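# Pour a ball along gutters into a roofed box

## Task

Get the ball out of the gutter it starts in and into the box that sits at a different arm. The box has a roof and one open side, and it must not be moved, raised, rotated or tilted beyond a small amount. The ball may be poured from one gutter into another and then into the box. If the ball drops noticeably below table-top height while no robot is carrying it, the task fails. A gutter holds the ball only while its open end is higher; if its handle is held upright, the ball rolls out. Arm bases, in metres, with heading in degrees counter-clockwise from +x: arm1 at x=-1.71 y=+0.55 z=+0.92 heading -13; arm2 at x=+0.00 y=+0.09 z=+0.92 heading -88; arm3 at x=+1.71 y=+0.30 z=+0.94 heading -166. At the end every gripper must release and the arms must pull away, because a result that holds only while a robot supports it is not counted. Nothing may be knocked or placed outside the work area.

## Robot and tools

Setup. Three identical i2rt Big YAM arms, arm1, arm2 and arm3, each with six revolute joints, a two-finger gripper and a wrist camera (arm1_cam_wrist, arm2_cam_wrist, arm3_cam_wrist). Fixed room cameras: cam_end_1, cam_end_2, cam_gap_1, cam_gap_2, cam_side, cam_top. The hand reaches roughly 1.0 m from the joint1 axis. Arms act independently; if one stalls the others keep going.

Frame. One shared world frame, origin on the floor, +z up, metres. Base positions and headings are in the task text. The hand point is midway between the fingertips; the hand z axis runs along the fingers and the fingers close along hand y. With joints 1 and 6 at zero and the hand level and forward, the wrist camera sits above the hand looking toward the fingertips.

execute_actions. Arguments: actions, a list holding exactly one action or nothing; cameras, an optional list of camera names (omitted, null or ["all"] gives every camera, [] gives none). An action is an object keyed by arm name; each arm gets an object "joints" mapping joint names to absolute targets (not offsets). Any subset of arms and joints may be given; all named motions start at once and may finish at different moments. Joint names, units and ranges:
- joint1_rad, -2.879 to 2.879 rad (tolerance 0.045): base yaw, positive counter-clockwise viewed from above; 0 points the arm along its base heading.
- joint2_rad, 0 to 3.141 (0.14): shoulder; 0 has the upper arm pointing back about level, increasing lifts it up and then forward.
- joint3_rad, 0 to 3.019 (0.09): elbow; 0 is fully folded, increasing opens it.
- joint4_rad, -1.692 to 1.57 (0.055): hand pitch, positive tips the fingers up.
- joint5_rad, -1.57 to 1.57 (0.03): hand side swing, positive toward the arm's right.
- joint6_rad, -2.094 to 2.094 (0.035): hand roll, positive clockwise when looking from behind the hand.
- gripper_m, 0 to 0.093 m (0.003): fingertip gap. Grip force tops out near 50 to 62 N per pad.
Example: {"arm1": {"joints": {"gripper_m": 0.05}}, "arm2": {"joints": {"joint1_rad": 0.3}}}. Unknown keys or out-of-range numbers get the whole call rejected with no motion. An empty actions list just reports state and images. Each action is capped at 15 s. Joints move at different speeds, so the hand can sweep a wide, unexpected path between postures.

Result lines. Per robot, joint_positions gives current angles. The pictures line lists cameras in the order of the attached images. joint_status tells how each commanded motion of the last accepted action ended: reached; off_target (stopped short, maybe still pushing); contact_stop or time_out (target dropped, joint holds where it stopped, though a timed-out joint may keep a target within 0.375, 0.375, 0.113, 0.225, 0.075, 0.3 rad for joints 1 to 6 of its position and continue toward it); not_followed, shown with "joint command not followed" and usually a cause line, meaning the self/inter-arm collision guard blocked that arm's joints (its gripper command still runs, and the blocked targets may be retried on later actions). on_its_own lists what the arm is doing that this call did not order; "held at" is the held target, not the actual angle. To relieve a pushing joint, command its reported position. Omitted joints may still chase older targets. Very small target changes may not move a joint, and a loaded joint can sag.

wait: seconds, 0 to 10. Commands nothing, returns the same output as an empty action.

zoom_image: camera (one of the names above) and region [x0, y0, x1, y1] in pixels of that camera's most recent full image, top-left origin, at most 504 by 504. Wrist images are 504x504 fisheye; room images are 896x504.

finished_scene: scene (integer 1 or 2). Ends the current scene irreversibly and reports success; the next scene's task appears in its result. The state must already be final and stable.

Order of work. Look first with the cameras, grasp the gutter holding the ball by its handle, keep its open end raised so the ball stays in, bring it over the next gutter or the box opening and lower the open end to pour. Repeat as needed, then set things down stably, open all grippers and retract the arms.

Avoid. Arms pressing hard on each other (fails and ends the run); the guard ignores fingers, gripper housing and wrist cameras and may react late. The arm does not stop on contact and can push hard, so avoid sustained pressing, which heats motors: MOTOR HOT appears from 85 °C, and at 100 °C an OVER-TEMPERATURE FAULT drops the arm and its gripper until cooled, with affected keys showing limit_stop_at_motor_heat (resend the target). Do not let the ball fall below table height, do not disturb the box, do not push anything out of the work area, and avoid drops, slips and slams. Loose objects may occasionally get a brief nudge. A stop reported in one call cancels later motion calls in the same reply. The simulation runs during thinking with the last command held.

Each tool is called after "Emit:" as name(argument=value, ...) on one line, values as JSON.

## Session

I'll start by looking at the scene.

Emit:
execute_actions(actions=[])

Scene clock: 0.00 s.
arm1.joint_positions: joint1_rad=-0.441 joint2_rad=+0.288 joint3_rad=+1.404 joint4_rad=-1.318 joint5_rad=+0.157 joint6_rad=+0.621 gripper_m=+0.095
arm1.joint_status: not commanded
arm1.hand: x=-1.6732 y=+0.4737 z=+1.5147 quat_wxyz=(-0.631, -0.508, -0.582, +0.073) (m; scene frame)
arm2.joint_positions: joint1_rad=-0.867 joint2_rad=+0.606 joint3_rad=+1.356 joint4_rad=-1.162 joint5_rad=-0.057 joint6_rad=+0.017 gripper_m=+0.094
arm2.joint_status: not commanded
arm2.hand: x=-0.1837 y=-0.0909 z=+1.4837 quat_wxyz=(-0.228, -0.777, -0.311, +0.497) (m; scene frame)
arm3.joint_positions: joint1_rad=+0.291 joint2_rad=+0.582 joint3_rad=+1.649 joint4_rad=-1.508 joint5_rad=-0.196 joint6_rad=+0.310 gripper_m=+0.095
arm3.joint_status: not commanded
arm3.hand: x=+1.6005 y=+0.1958 z=+1.5655 quat_wxyz=(-0.292, -0.832, -0.144, +0.450) (m; scene frame)
pictures: arm1_cam_wrist, arm2_cam_wrist, arm3_cam_wrist, cam_end_1, cam_end_2, cam_gap_1, cam_gap_2, cam_side, cam_top
Images, in order (width x height): arm1_cam_wrist 504x504, arm2_cam_wrist 504x504, arm3_cam_wrist 504x504, cam_end_1 896x504, cam_end_2 896x504, cam_gap_1 896x504, cam_gap_2 896x504, cam_side 896x504, cam_top 896x504.

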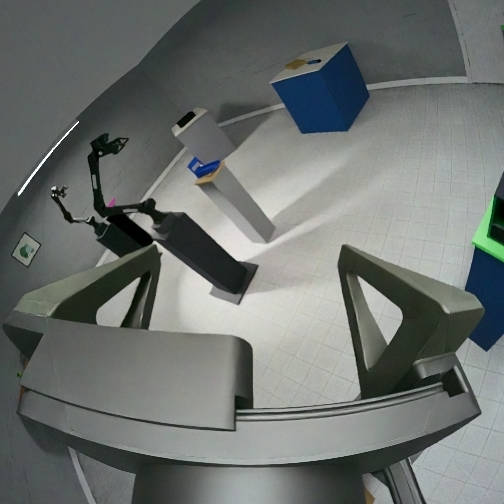

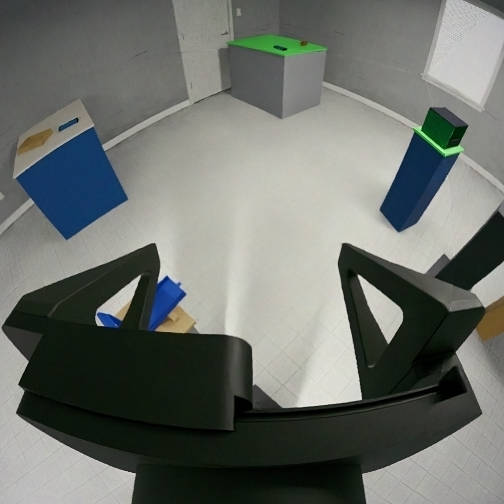

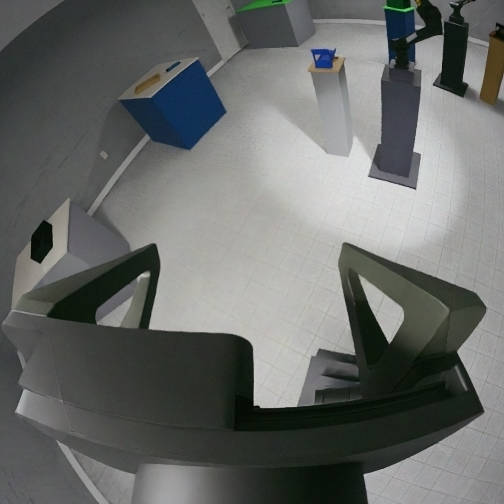

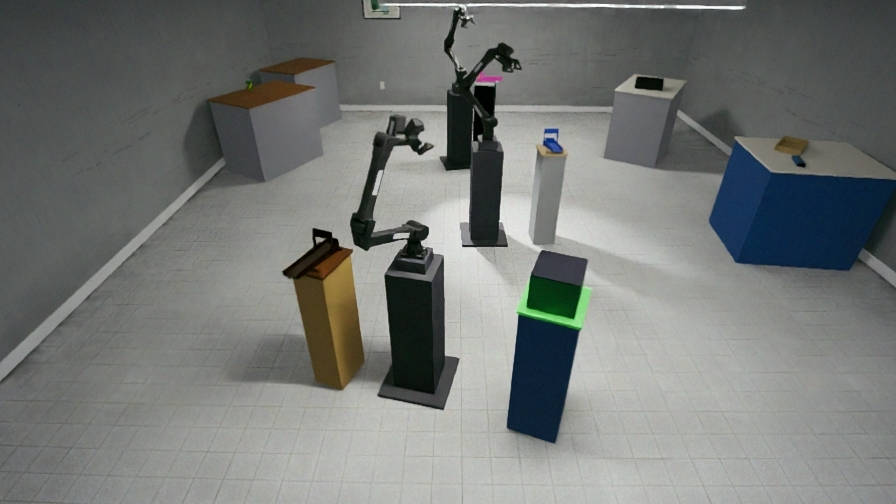

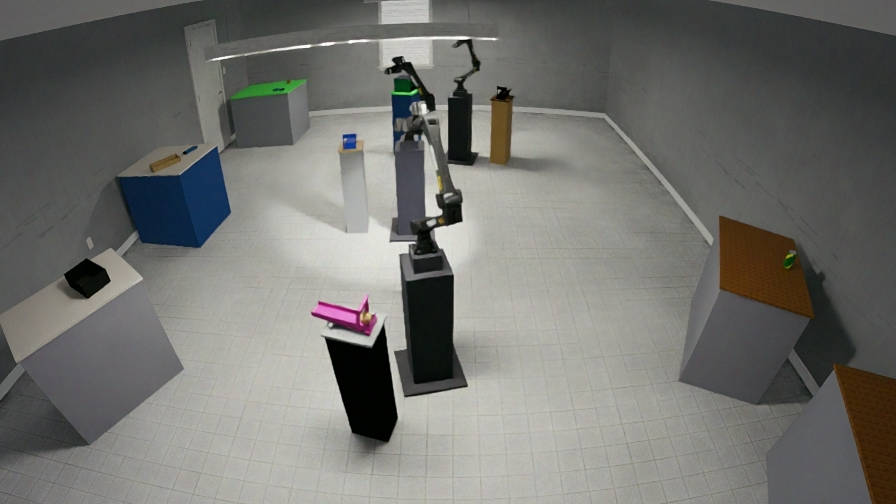

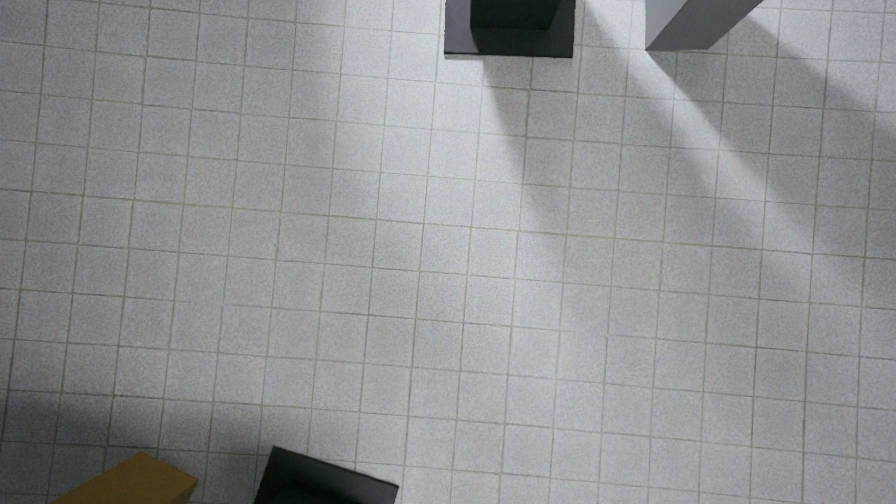

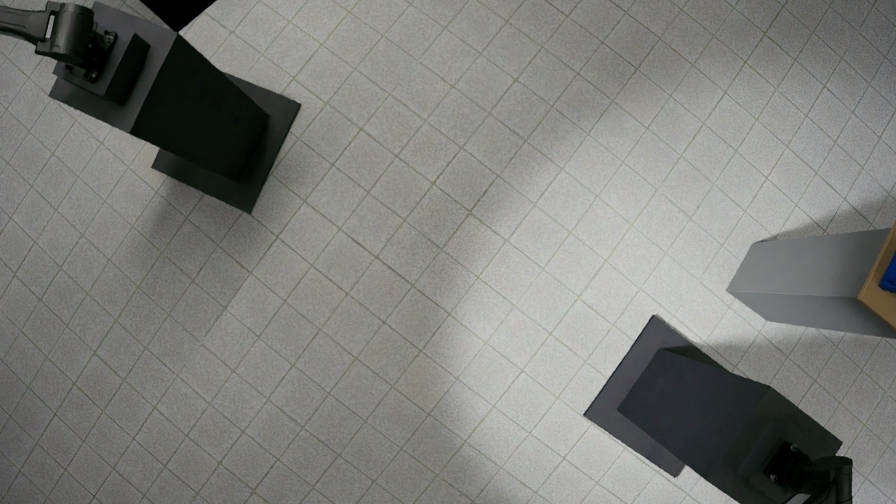

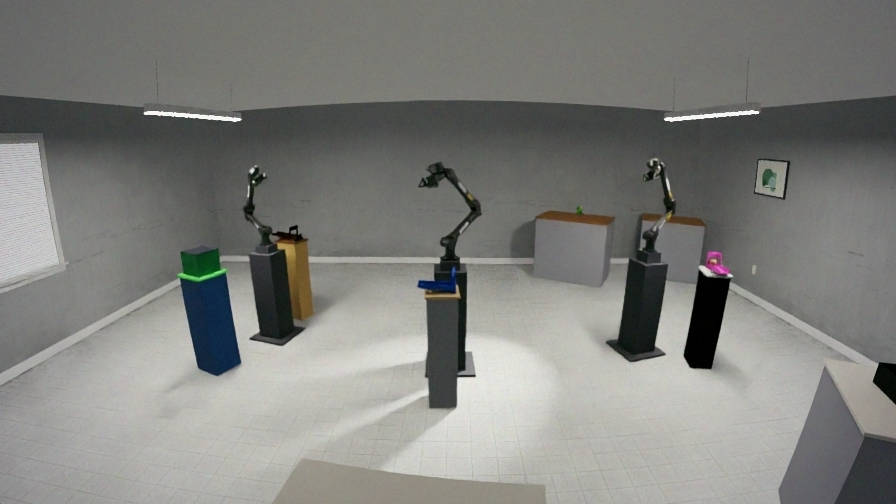

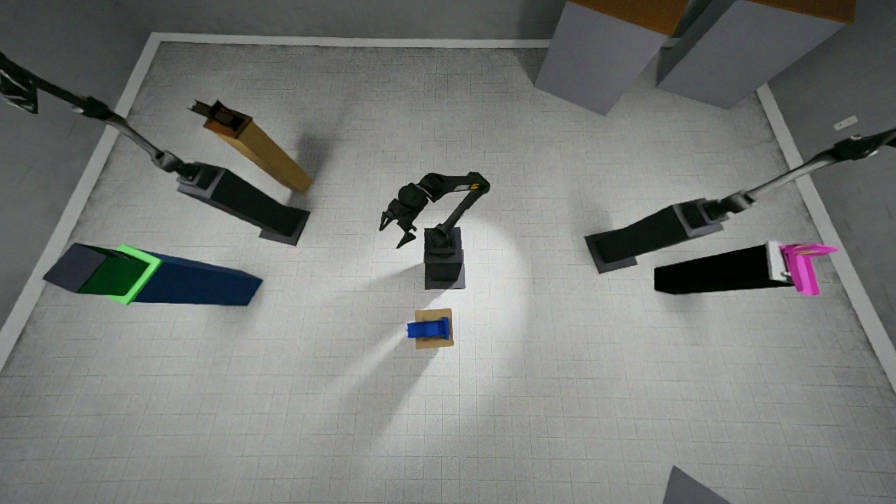

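Emit:
zoom_image(camera="cam_end_2", region=[290, 270, 410, 360])

Emit:
zoom_image(camera="cam_end_1", region=[260, 210, 380, 300])

Emit:
zoom_image(camera="cam_side", region=[400, 250, 490, 320])

Emit:
zoom_image(camera="cam_top", region=[380, 290, 480, 365])

Emit:
zoom_image(camera="cam_top", region=[30, 220, 190, 320])

Emit:
zoom_image(camera="cam_top", region=[740, 220, 860, 310])

Region (290, 270, 410, 360) of cam_end_2's 896x504 image, scaled by 4.200, with more detail than that image has; it fills the top 378 rows of this view, and the rest is white.

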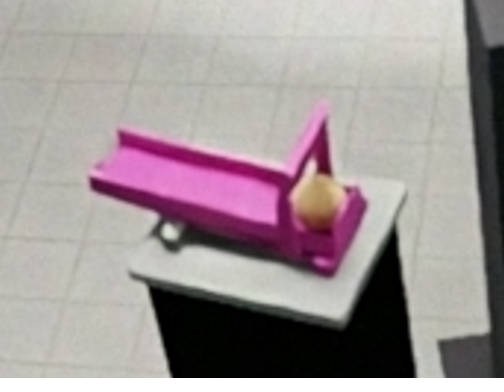

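Region (260, 210, 380, 300) of cam_end_1's 896x504 image, scaled by 4.200, with more detail than that image has; it fills the top 378 rows of this view, and the rest is white.

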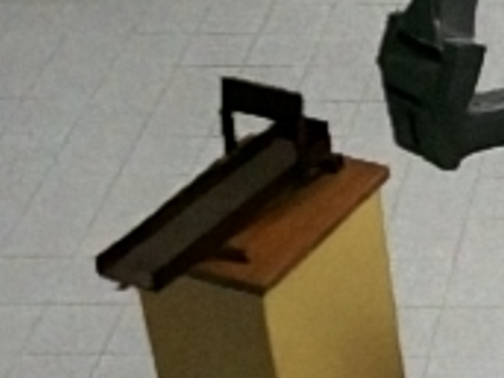

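Region (400, 250, 490, 320) of cam_side's 896x504 image, scaled by 5.600, with more detail than that image has.

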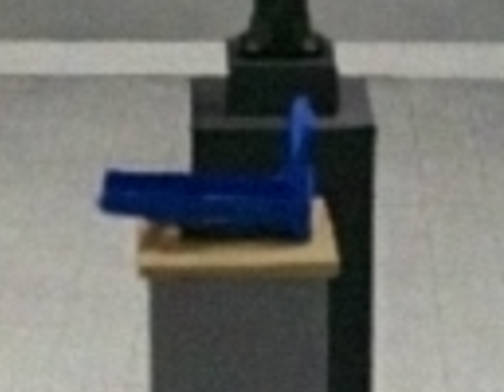

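Region (380, 290, 480, 365) of cam_top's 896x504 image, scaled by 5.040, with more detail than that image has; it fills the top 378 rows of this view, and the rest is white.

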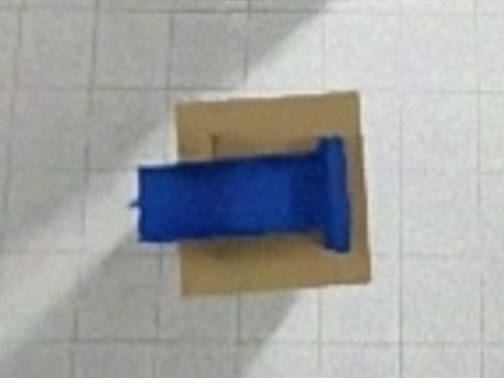

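Region (30, 220, 190, 320) of cam_top's 896x504 image, scaled by 3.150, with more detail than that image has; it fills the top 315 rows of this view, and the rest is white.

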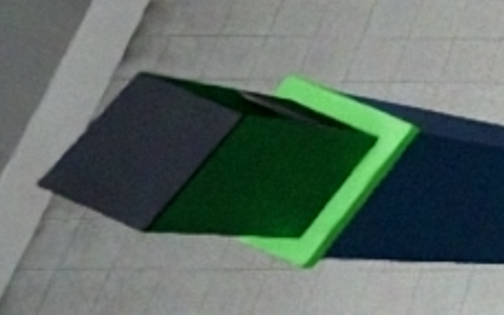

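Region (740, 220, 860, 310) of cam_top's 896x504 image, scaled by 4.200, with more detail than that image has; it fills the top 378 rows of this view, and the rest is white.

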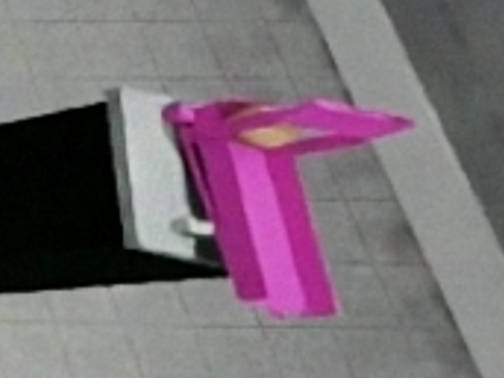

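Emit:
zoom_image(camera="cam_top", region=[360, 160, 520, 360])

Emit:
zoom_image(camera="cam_top", region=[140, 80, 330, 260])

Emit:
zoom_image(camera="cam_top", region=[570, 170, 850, 320])

Emit:
zoom_image(camera="arm2_cam_wrist", region=[390, 90, 490, 180])

Emit:
zoom_image(camera="cam_side", region=[670, 235, 760, 295])

Region (360, 160, 520, 360) of cam_top's 896x504 image, scaled by 2.520, with more detail than that image has; it fills the left 403 columns of this view, and the rest is white.

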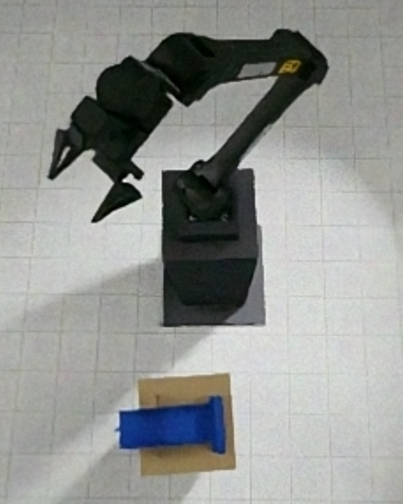

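Region (140, 80, 330, 260) of cam_top's 896x504 image, scaled by 2.653, with more detail than that image has; it fills the top 477 rows of this view, and the rest is white.

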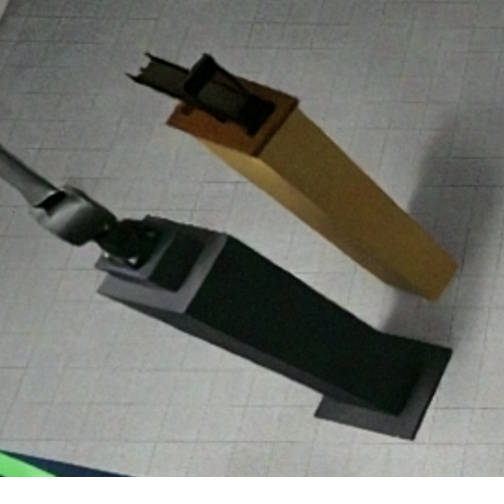

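Region (570, 170, 850, 320) of cam_top's 896x504 image, scaled by 1.800, with more detail than that image has; it fills the top 270 rows of this view, and the rest is white.

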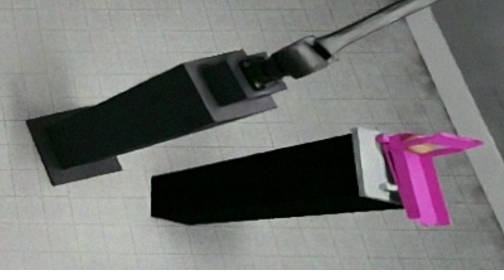

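Region (390, 90, 490, 180) of arm2_cam_wrist's 504x504 image, scaled by 5.040, with more detail than that image has; it fills the top 454 rows of this view, and the rest is white.

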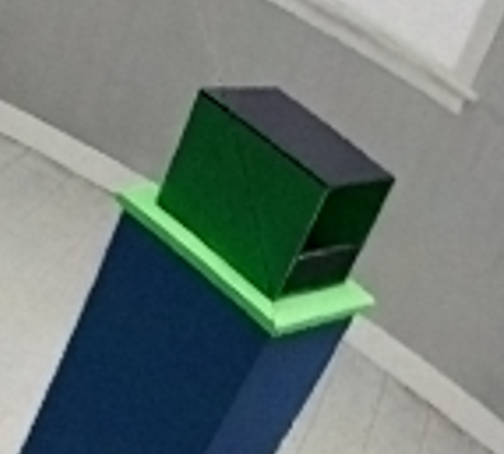

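Region (670, 235, 760, 295) of cam_side's 896x504 image, scaled by 5.600, with more detail than that image has.

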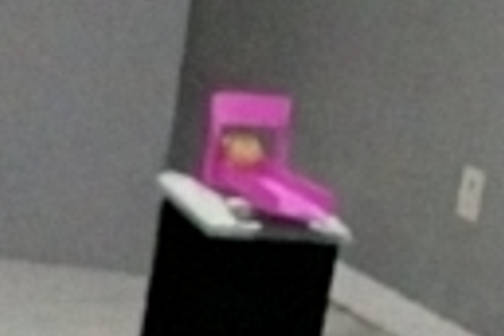

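Emit:
execute_actions(actions=[{"arm1":{"joints":{"joint1_rad":1.53,"joint2_rad":1.6,"joint3_rad":1.6,"joint4_rad":-1.5,"joint5_rad":0,"joint6_rad":0}},"arm2":{"joints":{"joint1_rad":0.05,"joint2_rad":1.6,"joint3_rad":1.6,"joint4_rad":-1.5,"joint5_rad":0,"joint6_rad":0}},"arm3":{"joints":{"joint1_rad":2.43,"joint2_rad":1.7,"joint3_rad":1.75,"joint4_rad":-1.55,"joint5_rad":0,"joint6_rad":0}}}], cameras=["arm1_cam_wrist","arm2_cam_wrist","arm3_cam_wrist","cam_side","cam_top"])

Scene clock: 5.40 s.
arm1.joint_positions: joint1_rad=+1.531 joint2_rad=+1.604 joint3_rad=+1.607 joint4_rad=-1.488 joint5_rad=-0.001 joint6_rad=+0.013 gripper_m=+0.095
arm1.joint_status: all done
arm1.hand: x=-1.5818 y=+1.0365 z=+1.1845 quat_wxyz=(-0.040, +0.599, -0.800, -0.025) (m; scene frame)
arm2.joint_positions: joint1_rad=+0.061 joint2_rad=+1.614 joint3_rad=+1.585 joint4_rad=-1.492 joint5_rad=+0.000 joint6_rad=+0.008 gripper_m=+0.094
arm2.joint_status: all done
arm2.hand: x=+0.0492 y=-0.4102 z=+1.1715 quat_wxyz=(-0.022, -0.672, -0.740, +0.016) (m; scene frame)
arm3.joint_positions: joint1_rad=+2.436 joint2_rad=+1.709 joint3_rad=+1.742 joint4_rad=-1.542 joint5_rad=+0.000 joint6_rad=+0.005 gripper_m=+0.095
arm3.joint_status: all done
arm3.hand: x=+2.1933 y=+0.0564 z=+1.2067 quat_wxyz=(-0.033, -0.234, -0.972, +0.005) (m; scene frame)
pictures: arm1_cam_wrist, arm2_cam_wrist, arm3_cam_wrist, cam_side, cam_top
Images, in order (width x height): arm1_cam_wrist 504x504, arm2_cam_wrist 504x504, arm3_cam_wrist 504x504, cam_side 896x504, cam_top 896x504.

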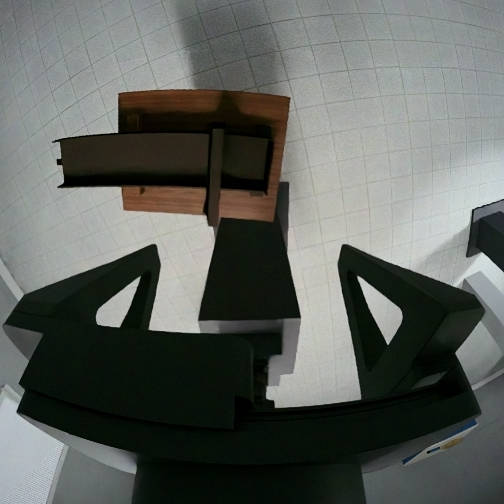

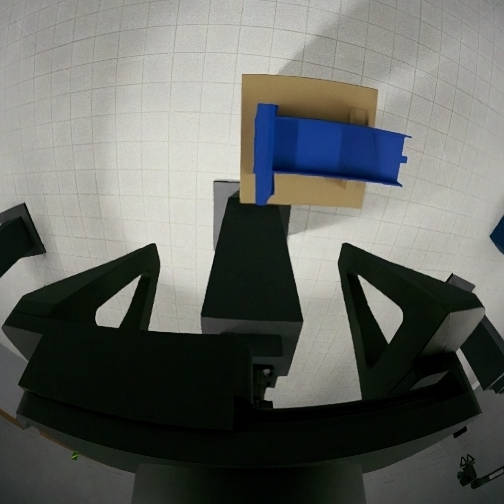

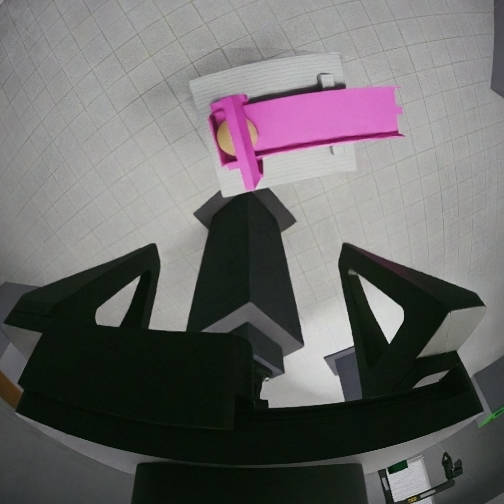

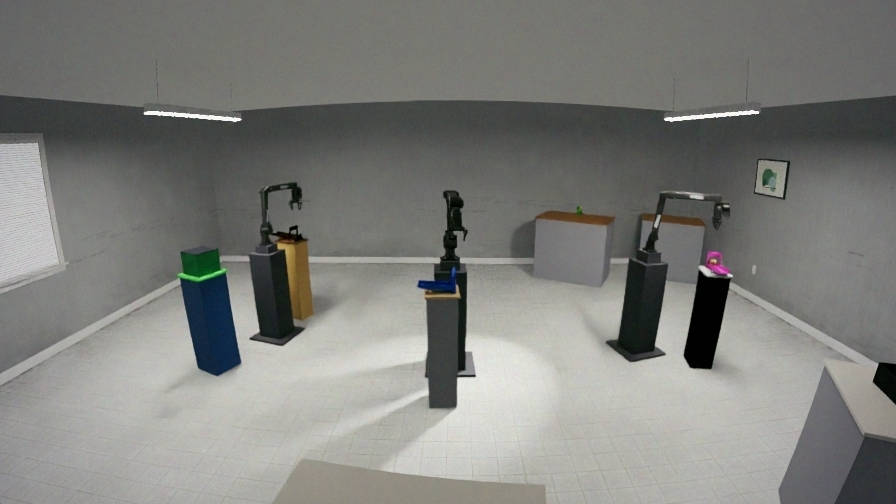

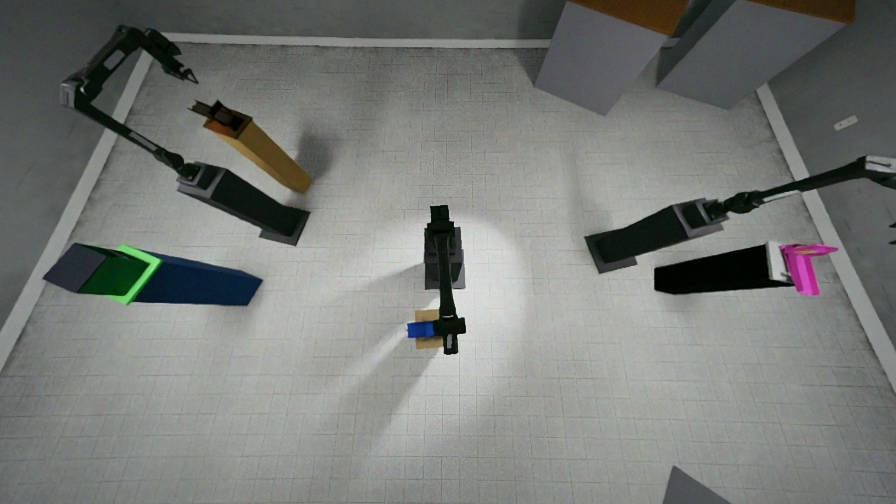

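Emit:
zoom_image(camera="arm3_cam_wrist", region=[180, 40, 420, 220])

Emit:
zoom_image(camera="arm2_cam_wrist", region=[200, 60, 430, 230])

Emit:
zoom_image(camera="arm1_cam_wrist", region=[40, 70, 310, 250])

Emit:
zoom_image(camera="cam_side", region=[410, 255, 470, 305])

Region (180, 40, 420, 220) of arm3_cam_wrist's 504x504 image, scaled by 2.100, with more detail than that image has; it fills the top 378 rows of this view, and the rest is white.

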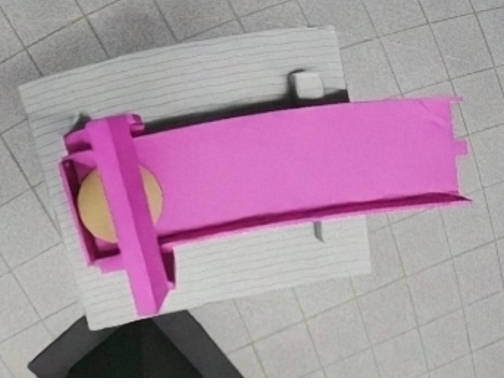

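Region (200, 60, 430, 230) of arm2_cam_wrist's 504x504 image, scaled by 2.191, with more detail than that image has; it fills the top 373 rows of this view, and the rest is white.

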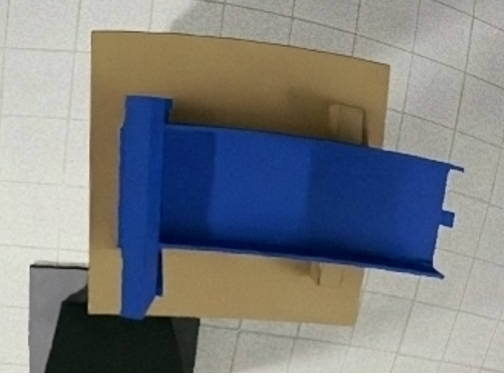

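Region (40, 70, 310, 250) of arm1_cam_wrist's 504x504 image, scaled by 1.867, with more detail than that image has.

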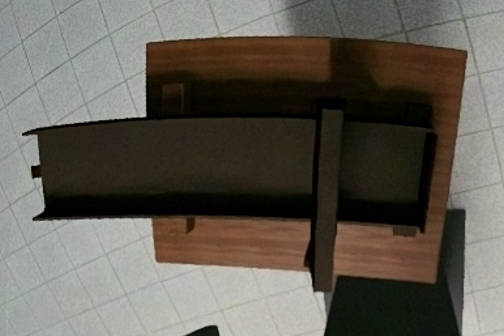

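Region (410, 255, 470, 305) of cam_side's 896x504 image, scaled by 8.400, with more detail than that image has.

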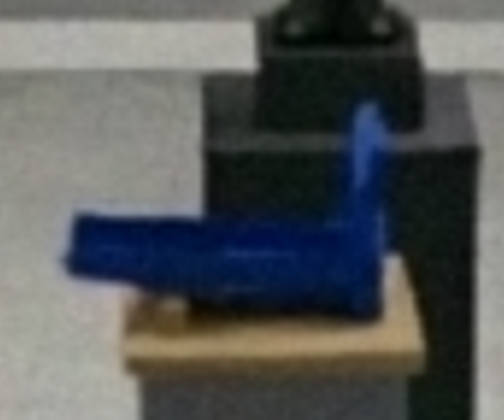

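Emit:
execute_actions(actions=[{"arm1":{"joints":{"joint1_rad":1.533,"joint2_rad":1.689,"joint3_rad":1.438,"joint4_rad":-1.306,"joint5_rad":-0.23,"joint6_rad":0.10,"gripper_m":0.07}},"arm2":{"joints":{"joint1_rad":0.098,"joint2_rad":1.73,"joint3_rad":1.445,"joint4_rad":-1.295,"joint5_rad":0.23,"joint6_rad":0.04,"gripper_m":0.07}},"arm3":{"joints":{"joint1_rad":2.514,"joint2_rad":1.835,"joint3_rad":1.535,"joint4_rad":-1.24,"joint5_rad":0.225,"joint6_rad":-0.14,"gripper_m":0.07}}}], cameras=["arm1_cam_wrist","arm2_cam_wrist","arm3_cam_wrist","cam_side","cam_end_1","cam_end_2"])

Scene clock: 9.10 s.
arm1.joint_positions: joint1_rad=+1.531 joint2_rad=+1.691 joint3_rad=+1.442 joint4_rad=-1.319 joint5_rad=-0.227 joint6_rad=+0.085 gripper_m=+0.070
arm1.joint_status: all done
arm1.hand: x=-1.6176 y=+1.0476 z=+1.0842 quat_wxyz=(+0.064, +0.567, -0.816, -0.087) (m; scene frame)
arm2.joint_positions: joint1_rad=+0.091 joint2_rad=+1.743 joint3_rad=+1.436 joint4_rad=-1.304 joint5_rad=+0.226 joint6_rad=+0.031 gripper_m=+0.070
arm2.joint_status: all done
arm2.hand: x=+0.0279 y=-0.4217 z=+1.0573 quat_wxyz=(+0.085, -0.664, -0.739, +0.072) (m; scene frame)
arm3.joint_positions: joint1_rad=+2.520 joint2_rad=+1.841 joint3_rad=+1.525 joint4_rad=-1.249 joint5_rad=+0.221 joint6_rad=-0.133 gripper_m=+0.070
arm3.joint_status: all done
arm3.hand: x=+2.2125 y=+0.0572 z=+1.0607 quat_wxyz=(+0.021, -0.125, -0.986, +0.106) (m; scene frame)
pictures: arm1_cam_wrist, arm2_cam_wrist, arm3_cam_wrist, cam_end_1, cam_end_2, cam_side
Images, in order (width x height): arm1_cam_wrist 504x504, arm2_cam_wrist 504x504, arm3_cam_wrist 504x504, cam_end_1 896x504, cam_end_2 896x504, cam_side 896x504.

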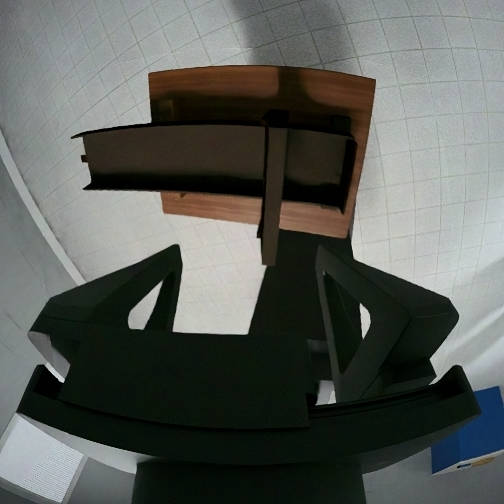

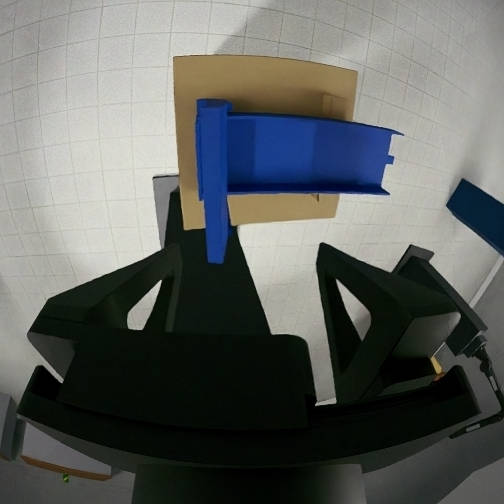

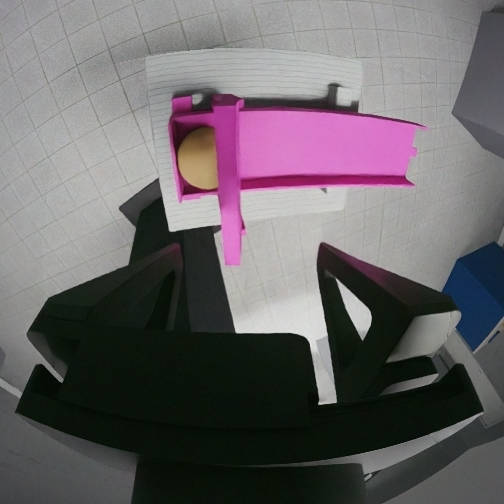

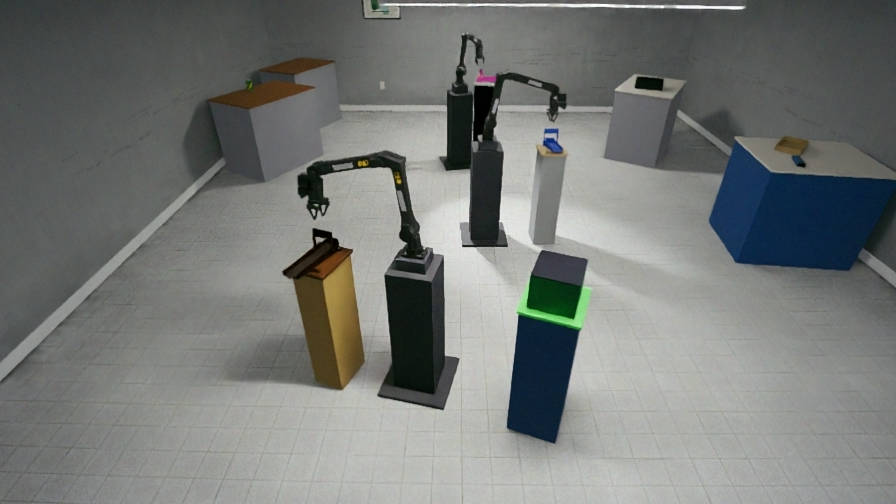

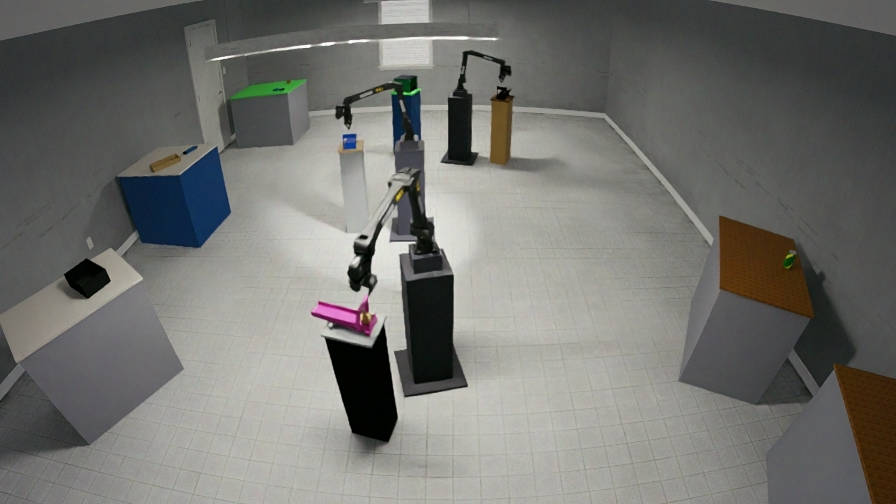

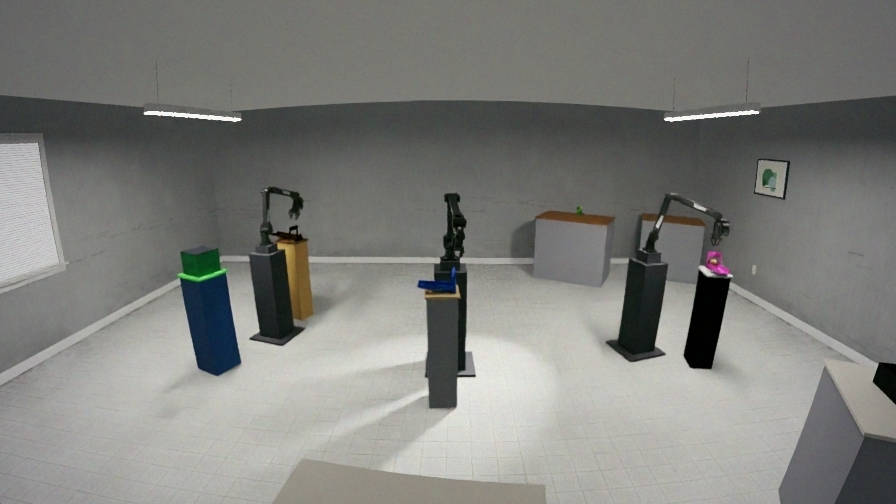

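Emit:
zoom_image(camera="arm3_cam_wrist", region=[140, 70, 340, 280])

Emit:
zoom_image(camera="arm2_cam_wrist", region=[140, 70, 340, 280])

Emit:
zoom_image(camera="arm1_cam_wrist", region=[170, 70, 370, 280])

Emit:
zoom_image(camera="cam_end_1", region=[460, 50, 520, 100])

Region (140, 70, 340, 280) of arm3_cam_wrist's 504x504 image, scaled by 2.400, with more detail than that image has; it fills the left 480 columns of this view, and the rest is white.

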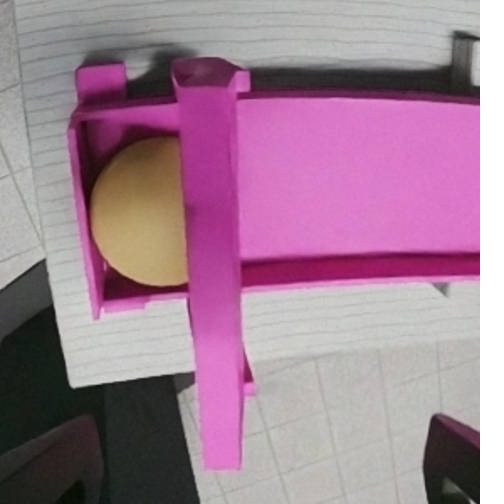

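Region (140, 70, 340, 280) of arm2_cam_wrist's 504x504 image, scaled by 2.400, with more detail than that image has; it fills the left 480 columns of this view, and the rest is white.

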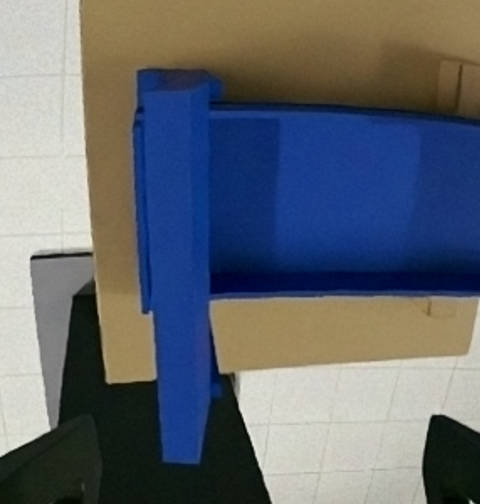

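Region (170, 70, 370, 280) of arm1_cam_wrist's 504x504 image, scaled by 2.400, with more detail than that image has; it fills the left 480 columns of this view, and the rest is white.

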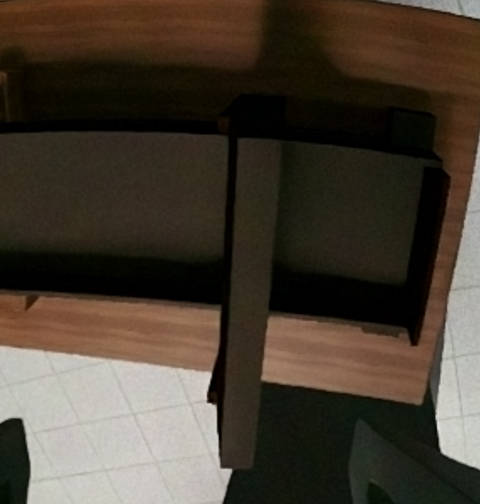

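Region (460, 50, 520, 100) of cam_end_1's 896x504 image, scaled by 8.400, with more detail than that image has.

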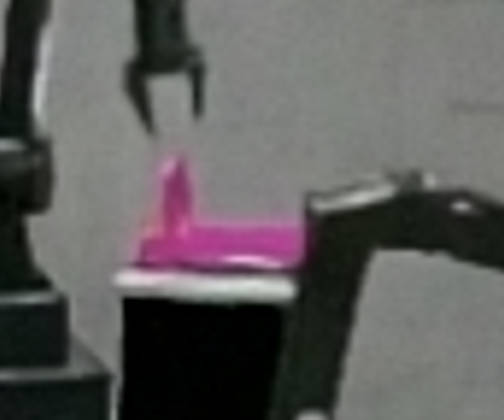

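Emit:
execute_actions(actions=[{"arm1":{"joints":{"joint1_rad":1.55,"joint2_rad":1.773,"joint3_rad":1.259,"joint4_rad":-1.038,"joint6_rad":0.12}},"arm2":{"joints":{"joint1_rad":0.106,"joint2_rad":1.82,"joint3_rad":1.305,"joint4_rad":-1.035,"joint6_rad":0.07}},"arm3":{"joints":{"joint1_rad":2.507,"joint2_rad":1.929,"joint3_rad":1.435,"joint4_rad":-1.031,"joint5_rad":0.24}}}], cameras=["arm1_cam_wrist","arm2_cam_wrist","arm3_cam_wrist","cam_end_1","cam_end_2"])

Scene clock: 19.27 s.
arm1.joint_positions: joint1_rad=+1.538 joint2_rad=+1.774 joint3_rad=+1.261 joint4_rad=-1.051 joint5_rad=-0.228 joint6_rad=+0.105 gripper_m=+0.070
arm1.joint_status: all done
arm1.hand: x=-1.6213 y=+1.0427 z=+0.9800 quat_wxyz=(+0.065, +0.562, -0.820, -0.088) (m; scene frame)
arm2.joint_positions: joint1_rad=+0.093 joint2_rad=+1.820 joint3_rad=+1.300 joint4_rad=-1.044 joint5_rad=+0.227 joint6_rad=+0.061 gripper_m=+0.070
arm2.joint_status: all done
arm2.hand: x=+0.0301 y=-0.4279 z=+0.9711 quat_wxyz=(+0.066, -0.677, -0.728, +0.088) (m; scene frame)
arm3.joint_positions: joint1_rad=+2.513 joint2_rad=+1.936 joint3_rad=+1.436 joint4_rad=-1.040 joint5_rad=+0.237 joint6_rad=-0.133 gripper_m=+0.070
arm3.joint_status: all done
arm3.hand: x=+2.2195 y=+0.0475 z=+0.9790 quat_wxyz=(+0.013, -0.130, -0.985, +0.116) (m; scene frame)
pictures: arm1_cam_wrist, arm2_cam_wrist, arm3_cam_wrist, cam_end_1, cam_end_2
Images, in order (width x height): arm1_cam_wrist 504x504, arm2_cam_wrist 504x504, arm3_cam_wrist 504x504, cam_end_1 896x504, cam_end_2 896x504.

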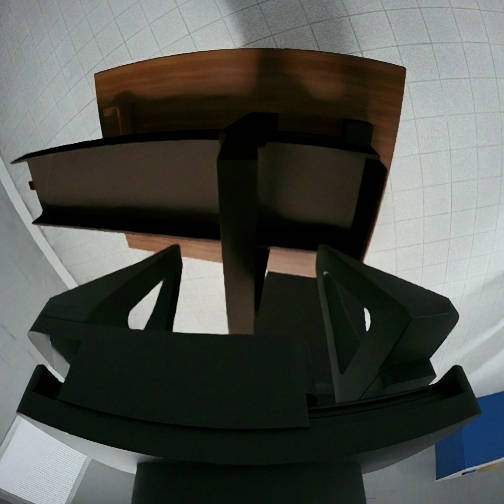

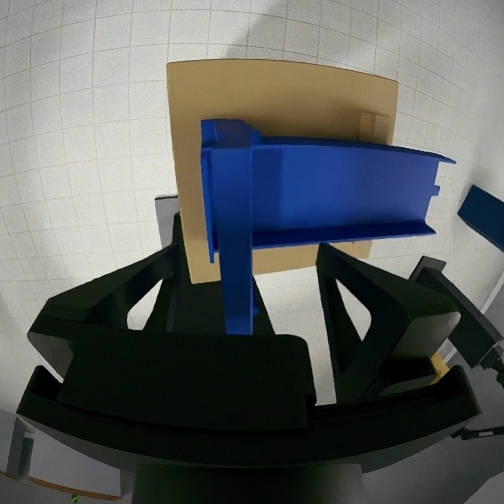

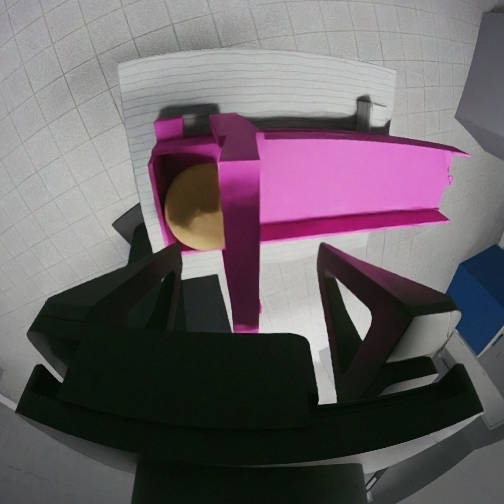

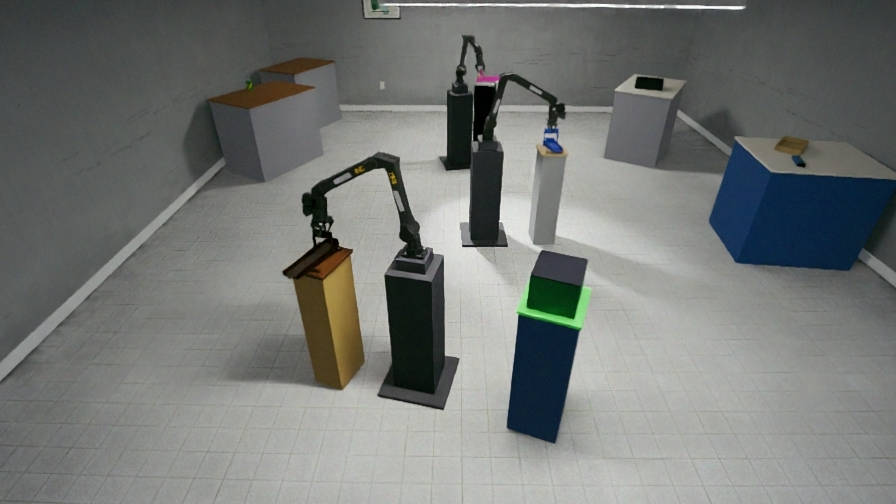

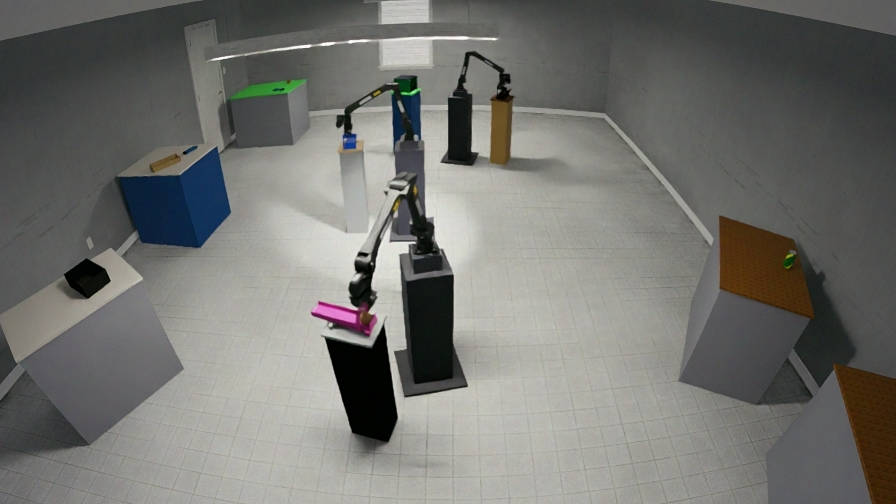

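Emit:
execute_actions(actions=[{"arm1":{"joints":{"joint3_rad":1.243,"gripper_m":0.0}},"arm2":{"joints":{"joint1_rad":0.112,"joint3_rad":1.285,"gripper_m":0.0}},"arm3":{"joints":{"gripper_m":0.0}}}], cameras=["arm1_cam_wrist","arm2_cam_wrist","arm3_cam_wrist"])

Scene clock: 20.07 s.
arm1.joint_positions: joint1_rad=+1.539 joint2_rad=+1.774 joint3_rad=+1.261 joint4_rad=-1.050 joint5_rad=-0.231 joint6_rad=+0.106 gripper_m=+0.012
arm1.joint_status: gripper_m off_target (ended at +0.012, target +0.000); the others done
arm1.hand: x=-1.6221 y=+1.0432 z=+0.9803 quat_wxyz=(+0.065, +0.562, -0.820, -0.089) (m; scene frame)
arm2.joint_positions: joint1_rad=+0.102 joint2_rad=+1.820 joint3_rad=+1.292 joint4_rad=-1.044 joint5_rad=+0.234 joint6_rad=+0.062 gripper_m=+0.011
arm2.joint_status: gripper_m off_target (ended at +0.011, target +0.000); the others done
arm2.hand: x=+0.0332 y=-0.4245 z=+0.9689 quat_wxyz=(+0.071, -0.673, -0.731, +0.089) (m; scene frame)
arm3.joint_positions: joint1_rad=+2.512 joint2_rad=+1.936 joint3_rad=+1.436 joint4_rad=-1.039 joint5_rad=+0.236 joint6_rad=-0.136 gripper_m=+0.011
arm3.joint_status: gripper_m off_target (ended at +0.011, target +0.000)
arm3.hand: x=+2.2195 y=+0.0471 z=+0.9790 quat_wxyz=(+0.013, -0.129, -0.985, +0.116) (m; scene frame)
pictures: arm1_cam_wrist, arm2_cam_wrist, arm3_cam_wrist
Images, in order (width x height): arm1_cam_wrist 504x504, arm2_cam_wrist 504x504, arm3_cam_wrist 504x504.

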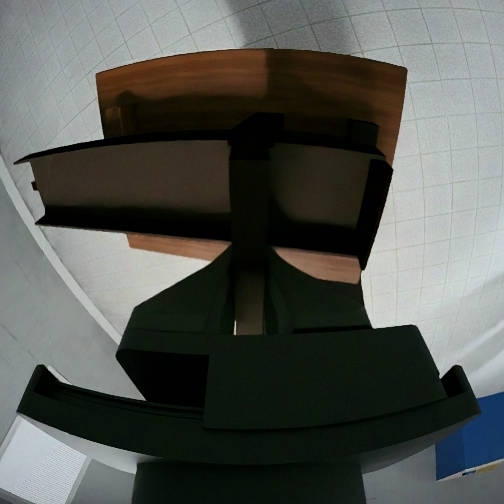

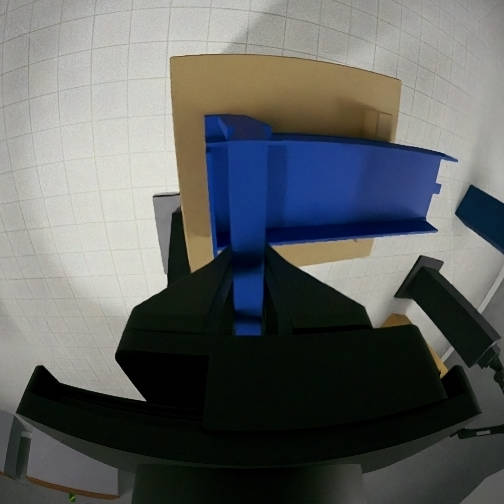

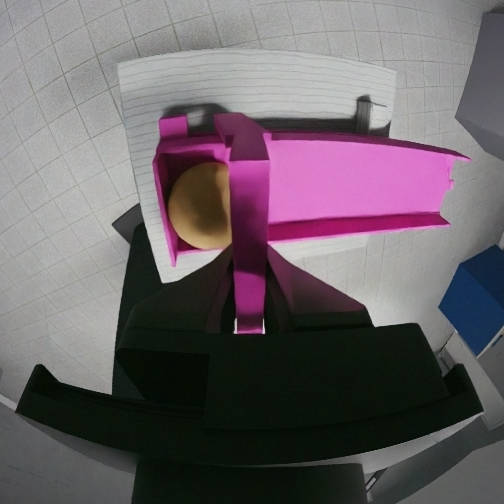

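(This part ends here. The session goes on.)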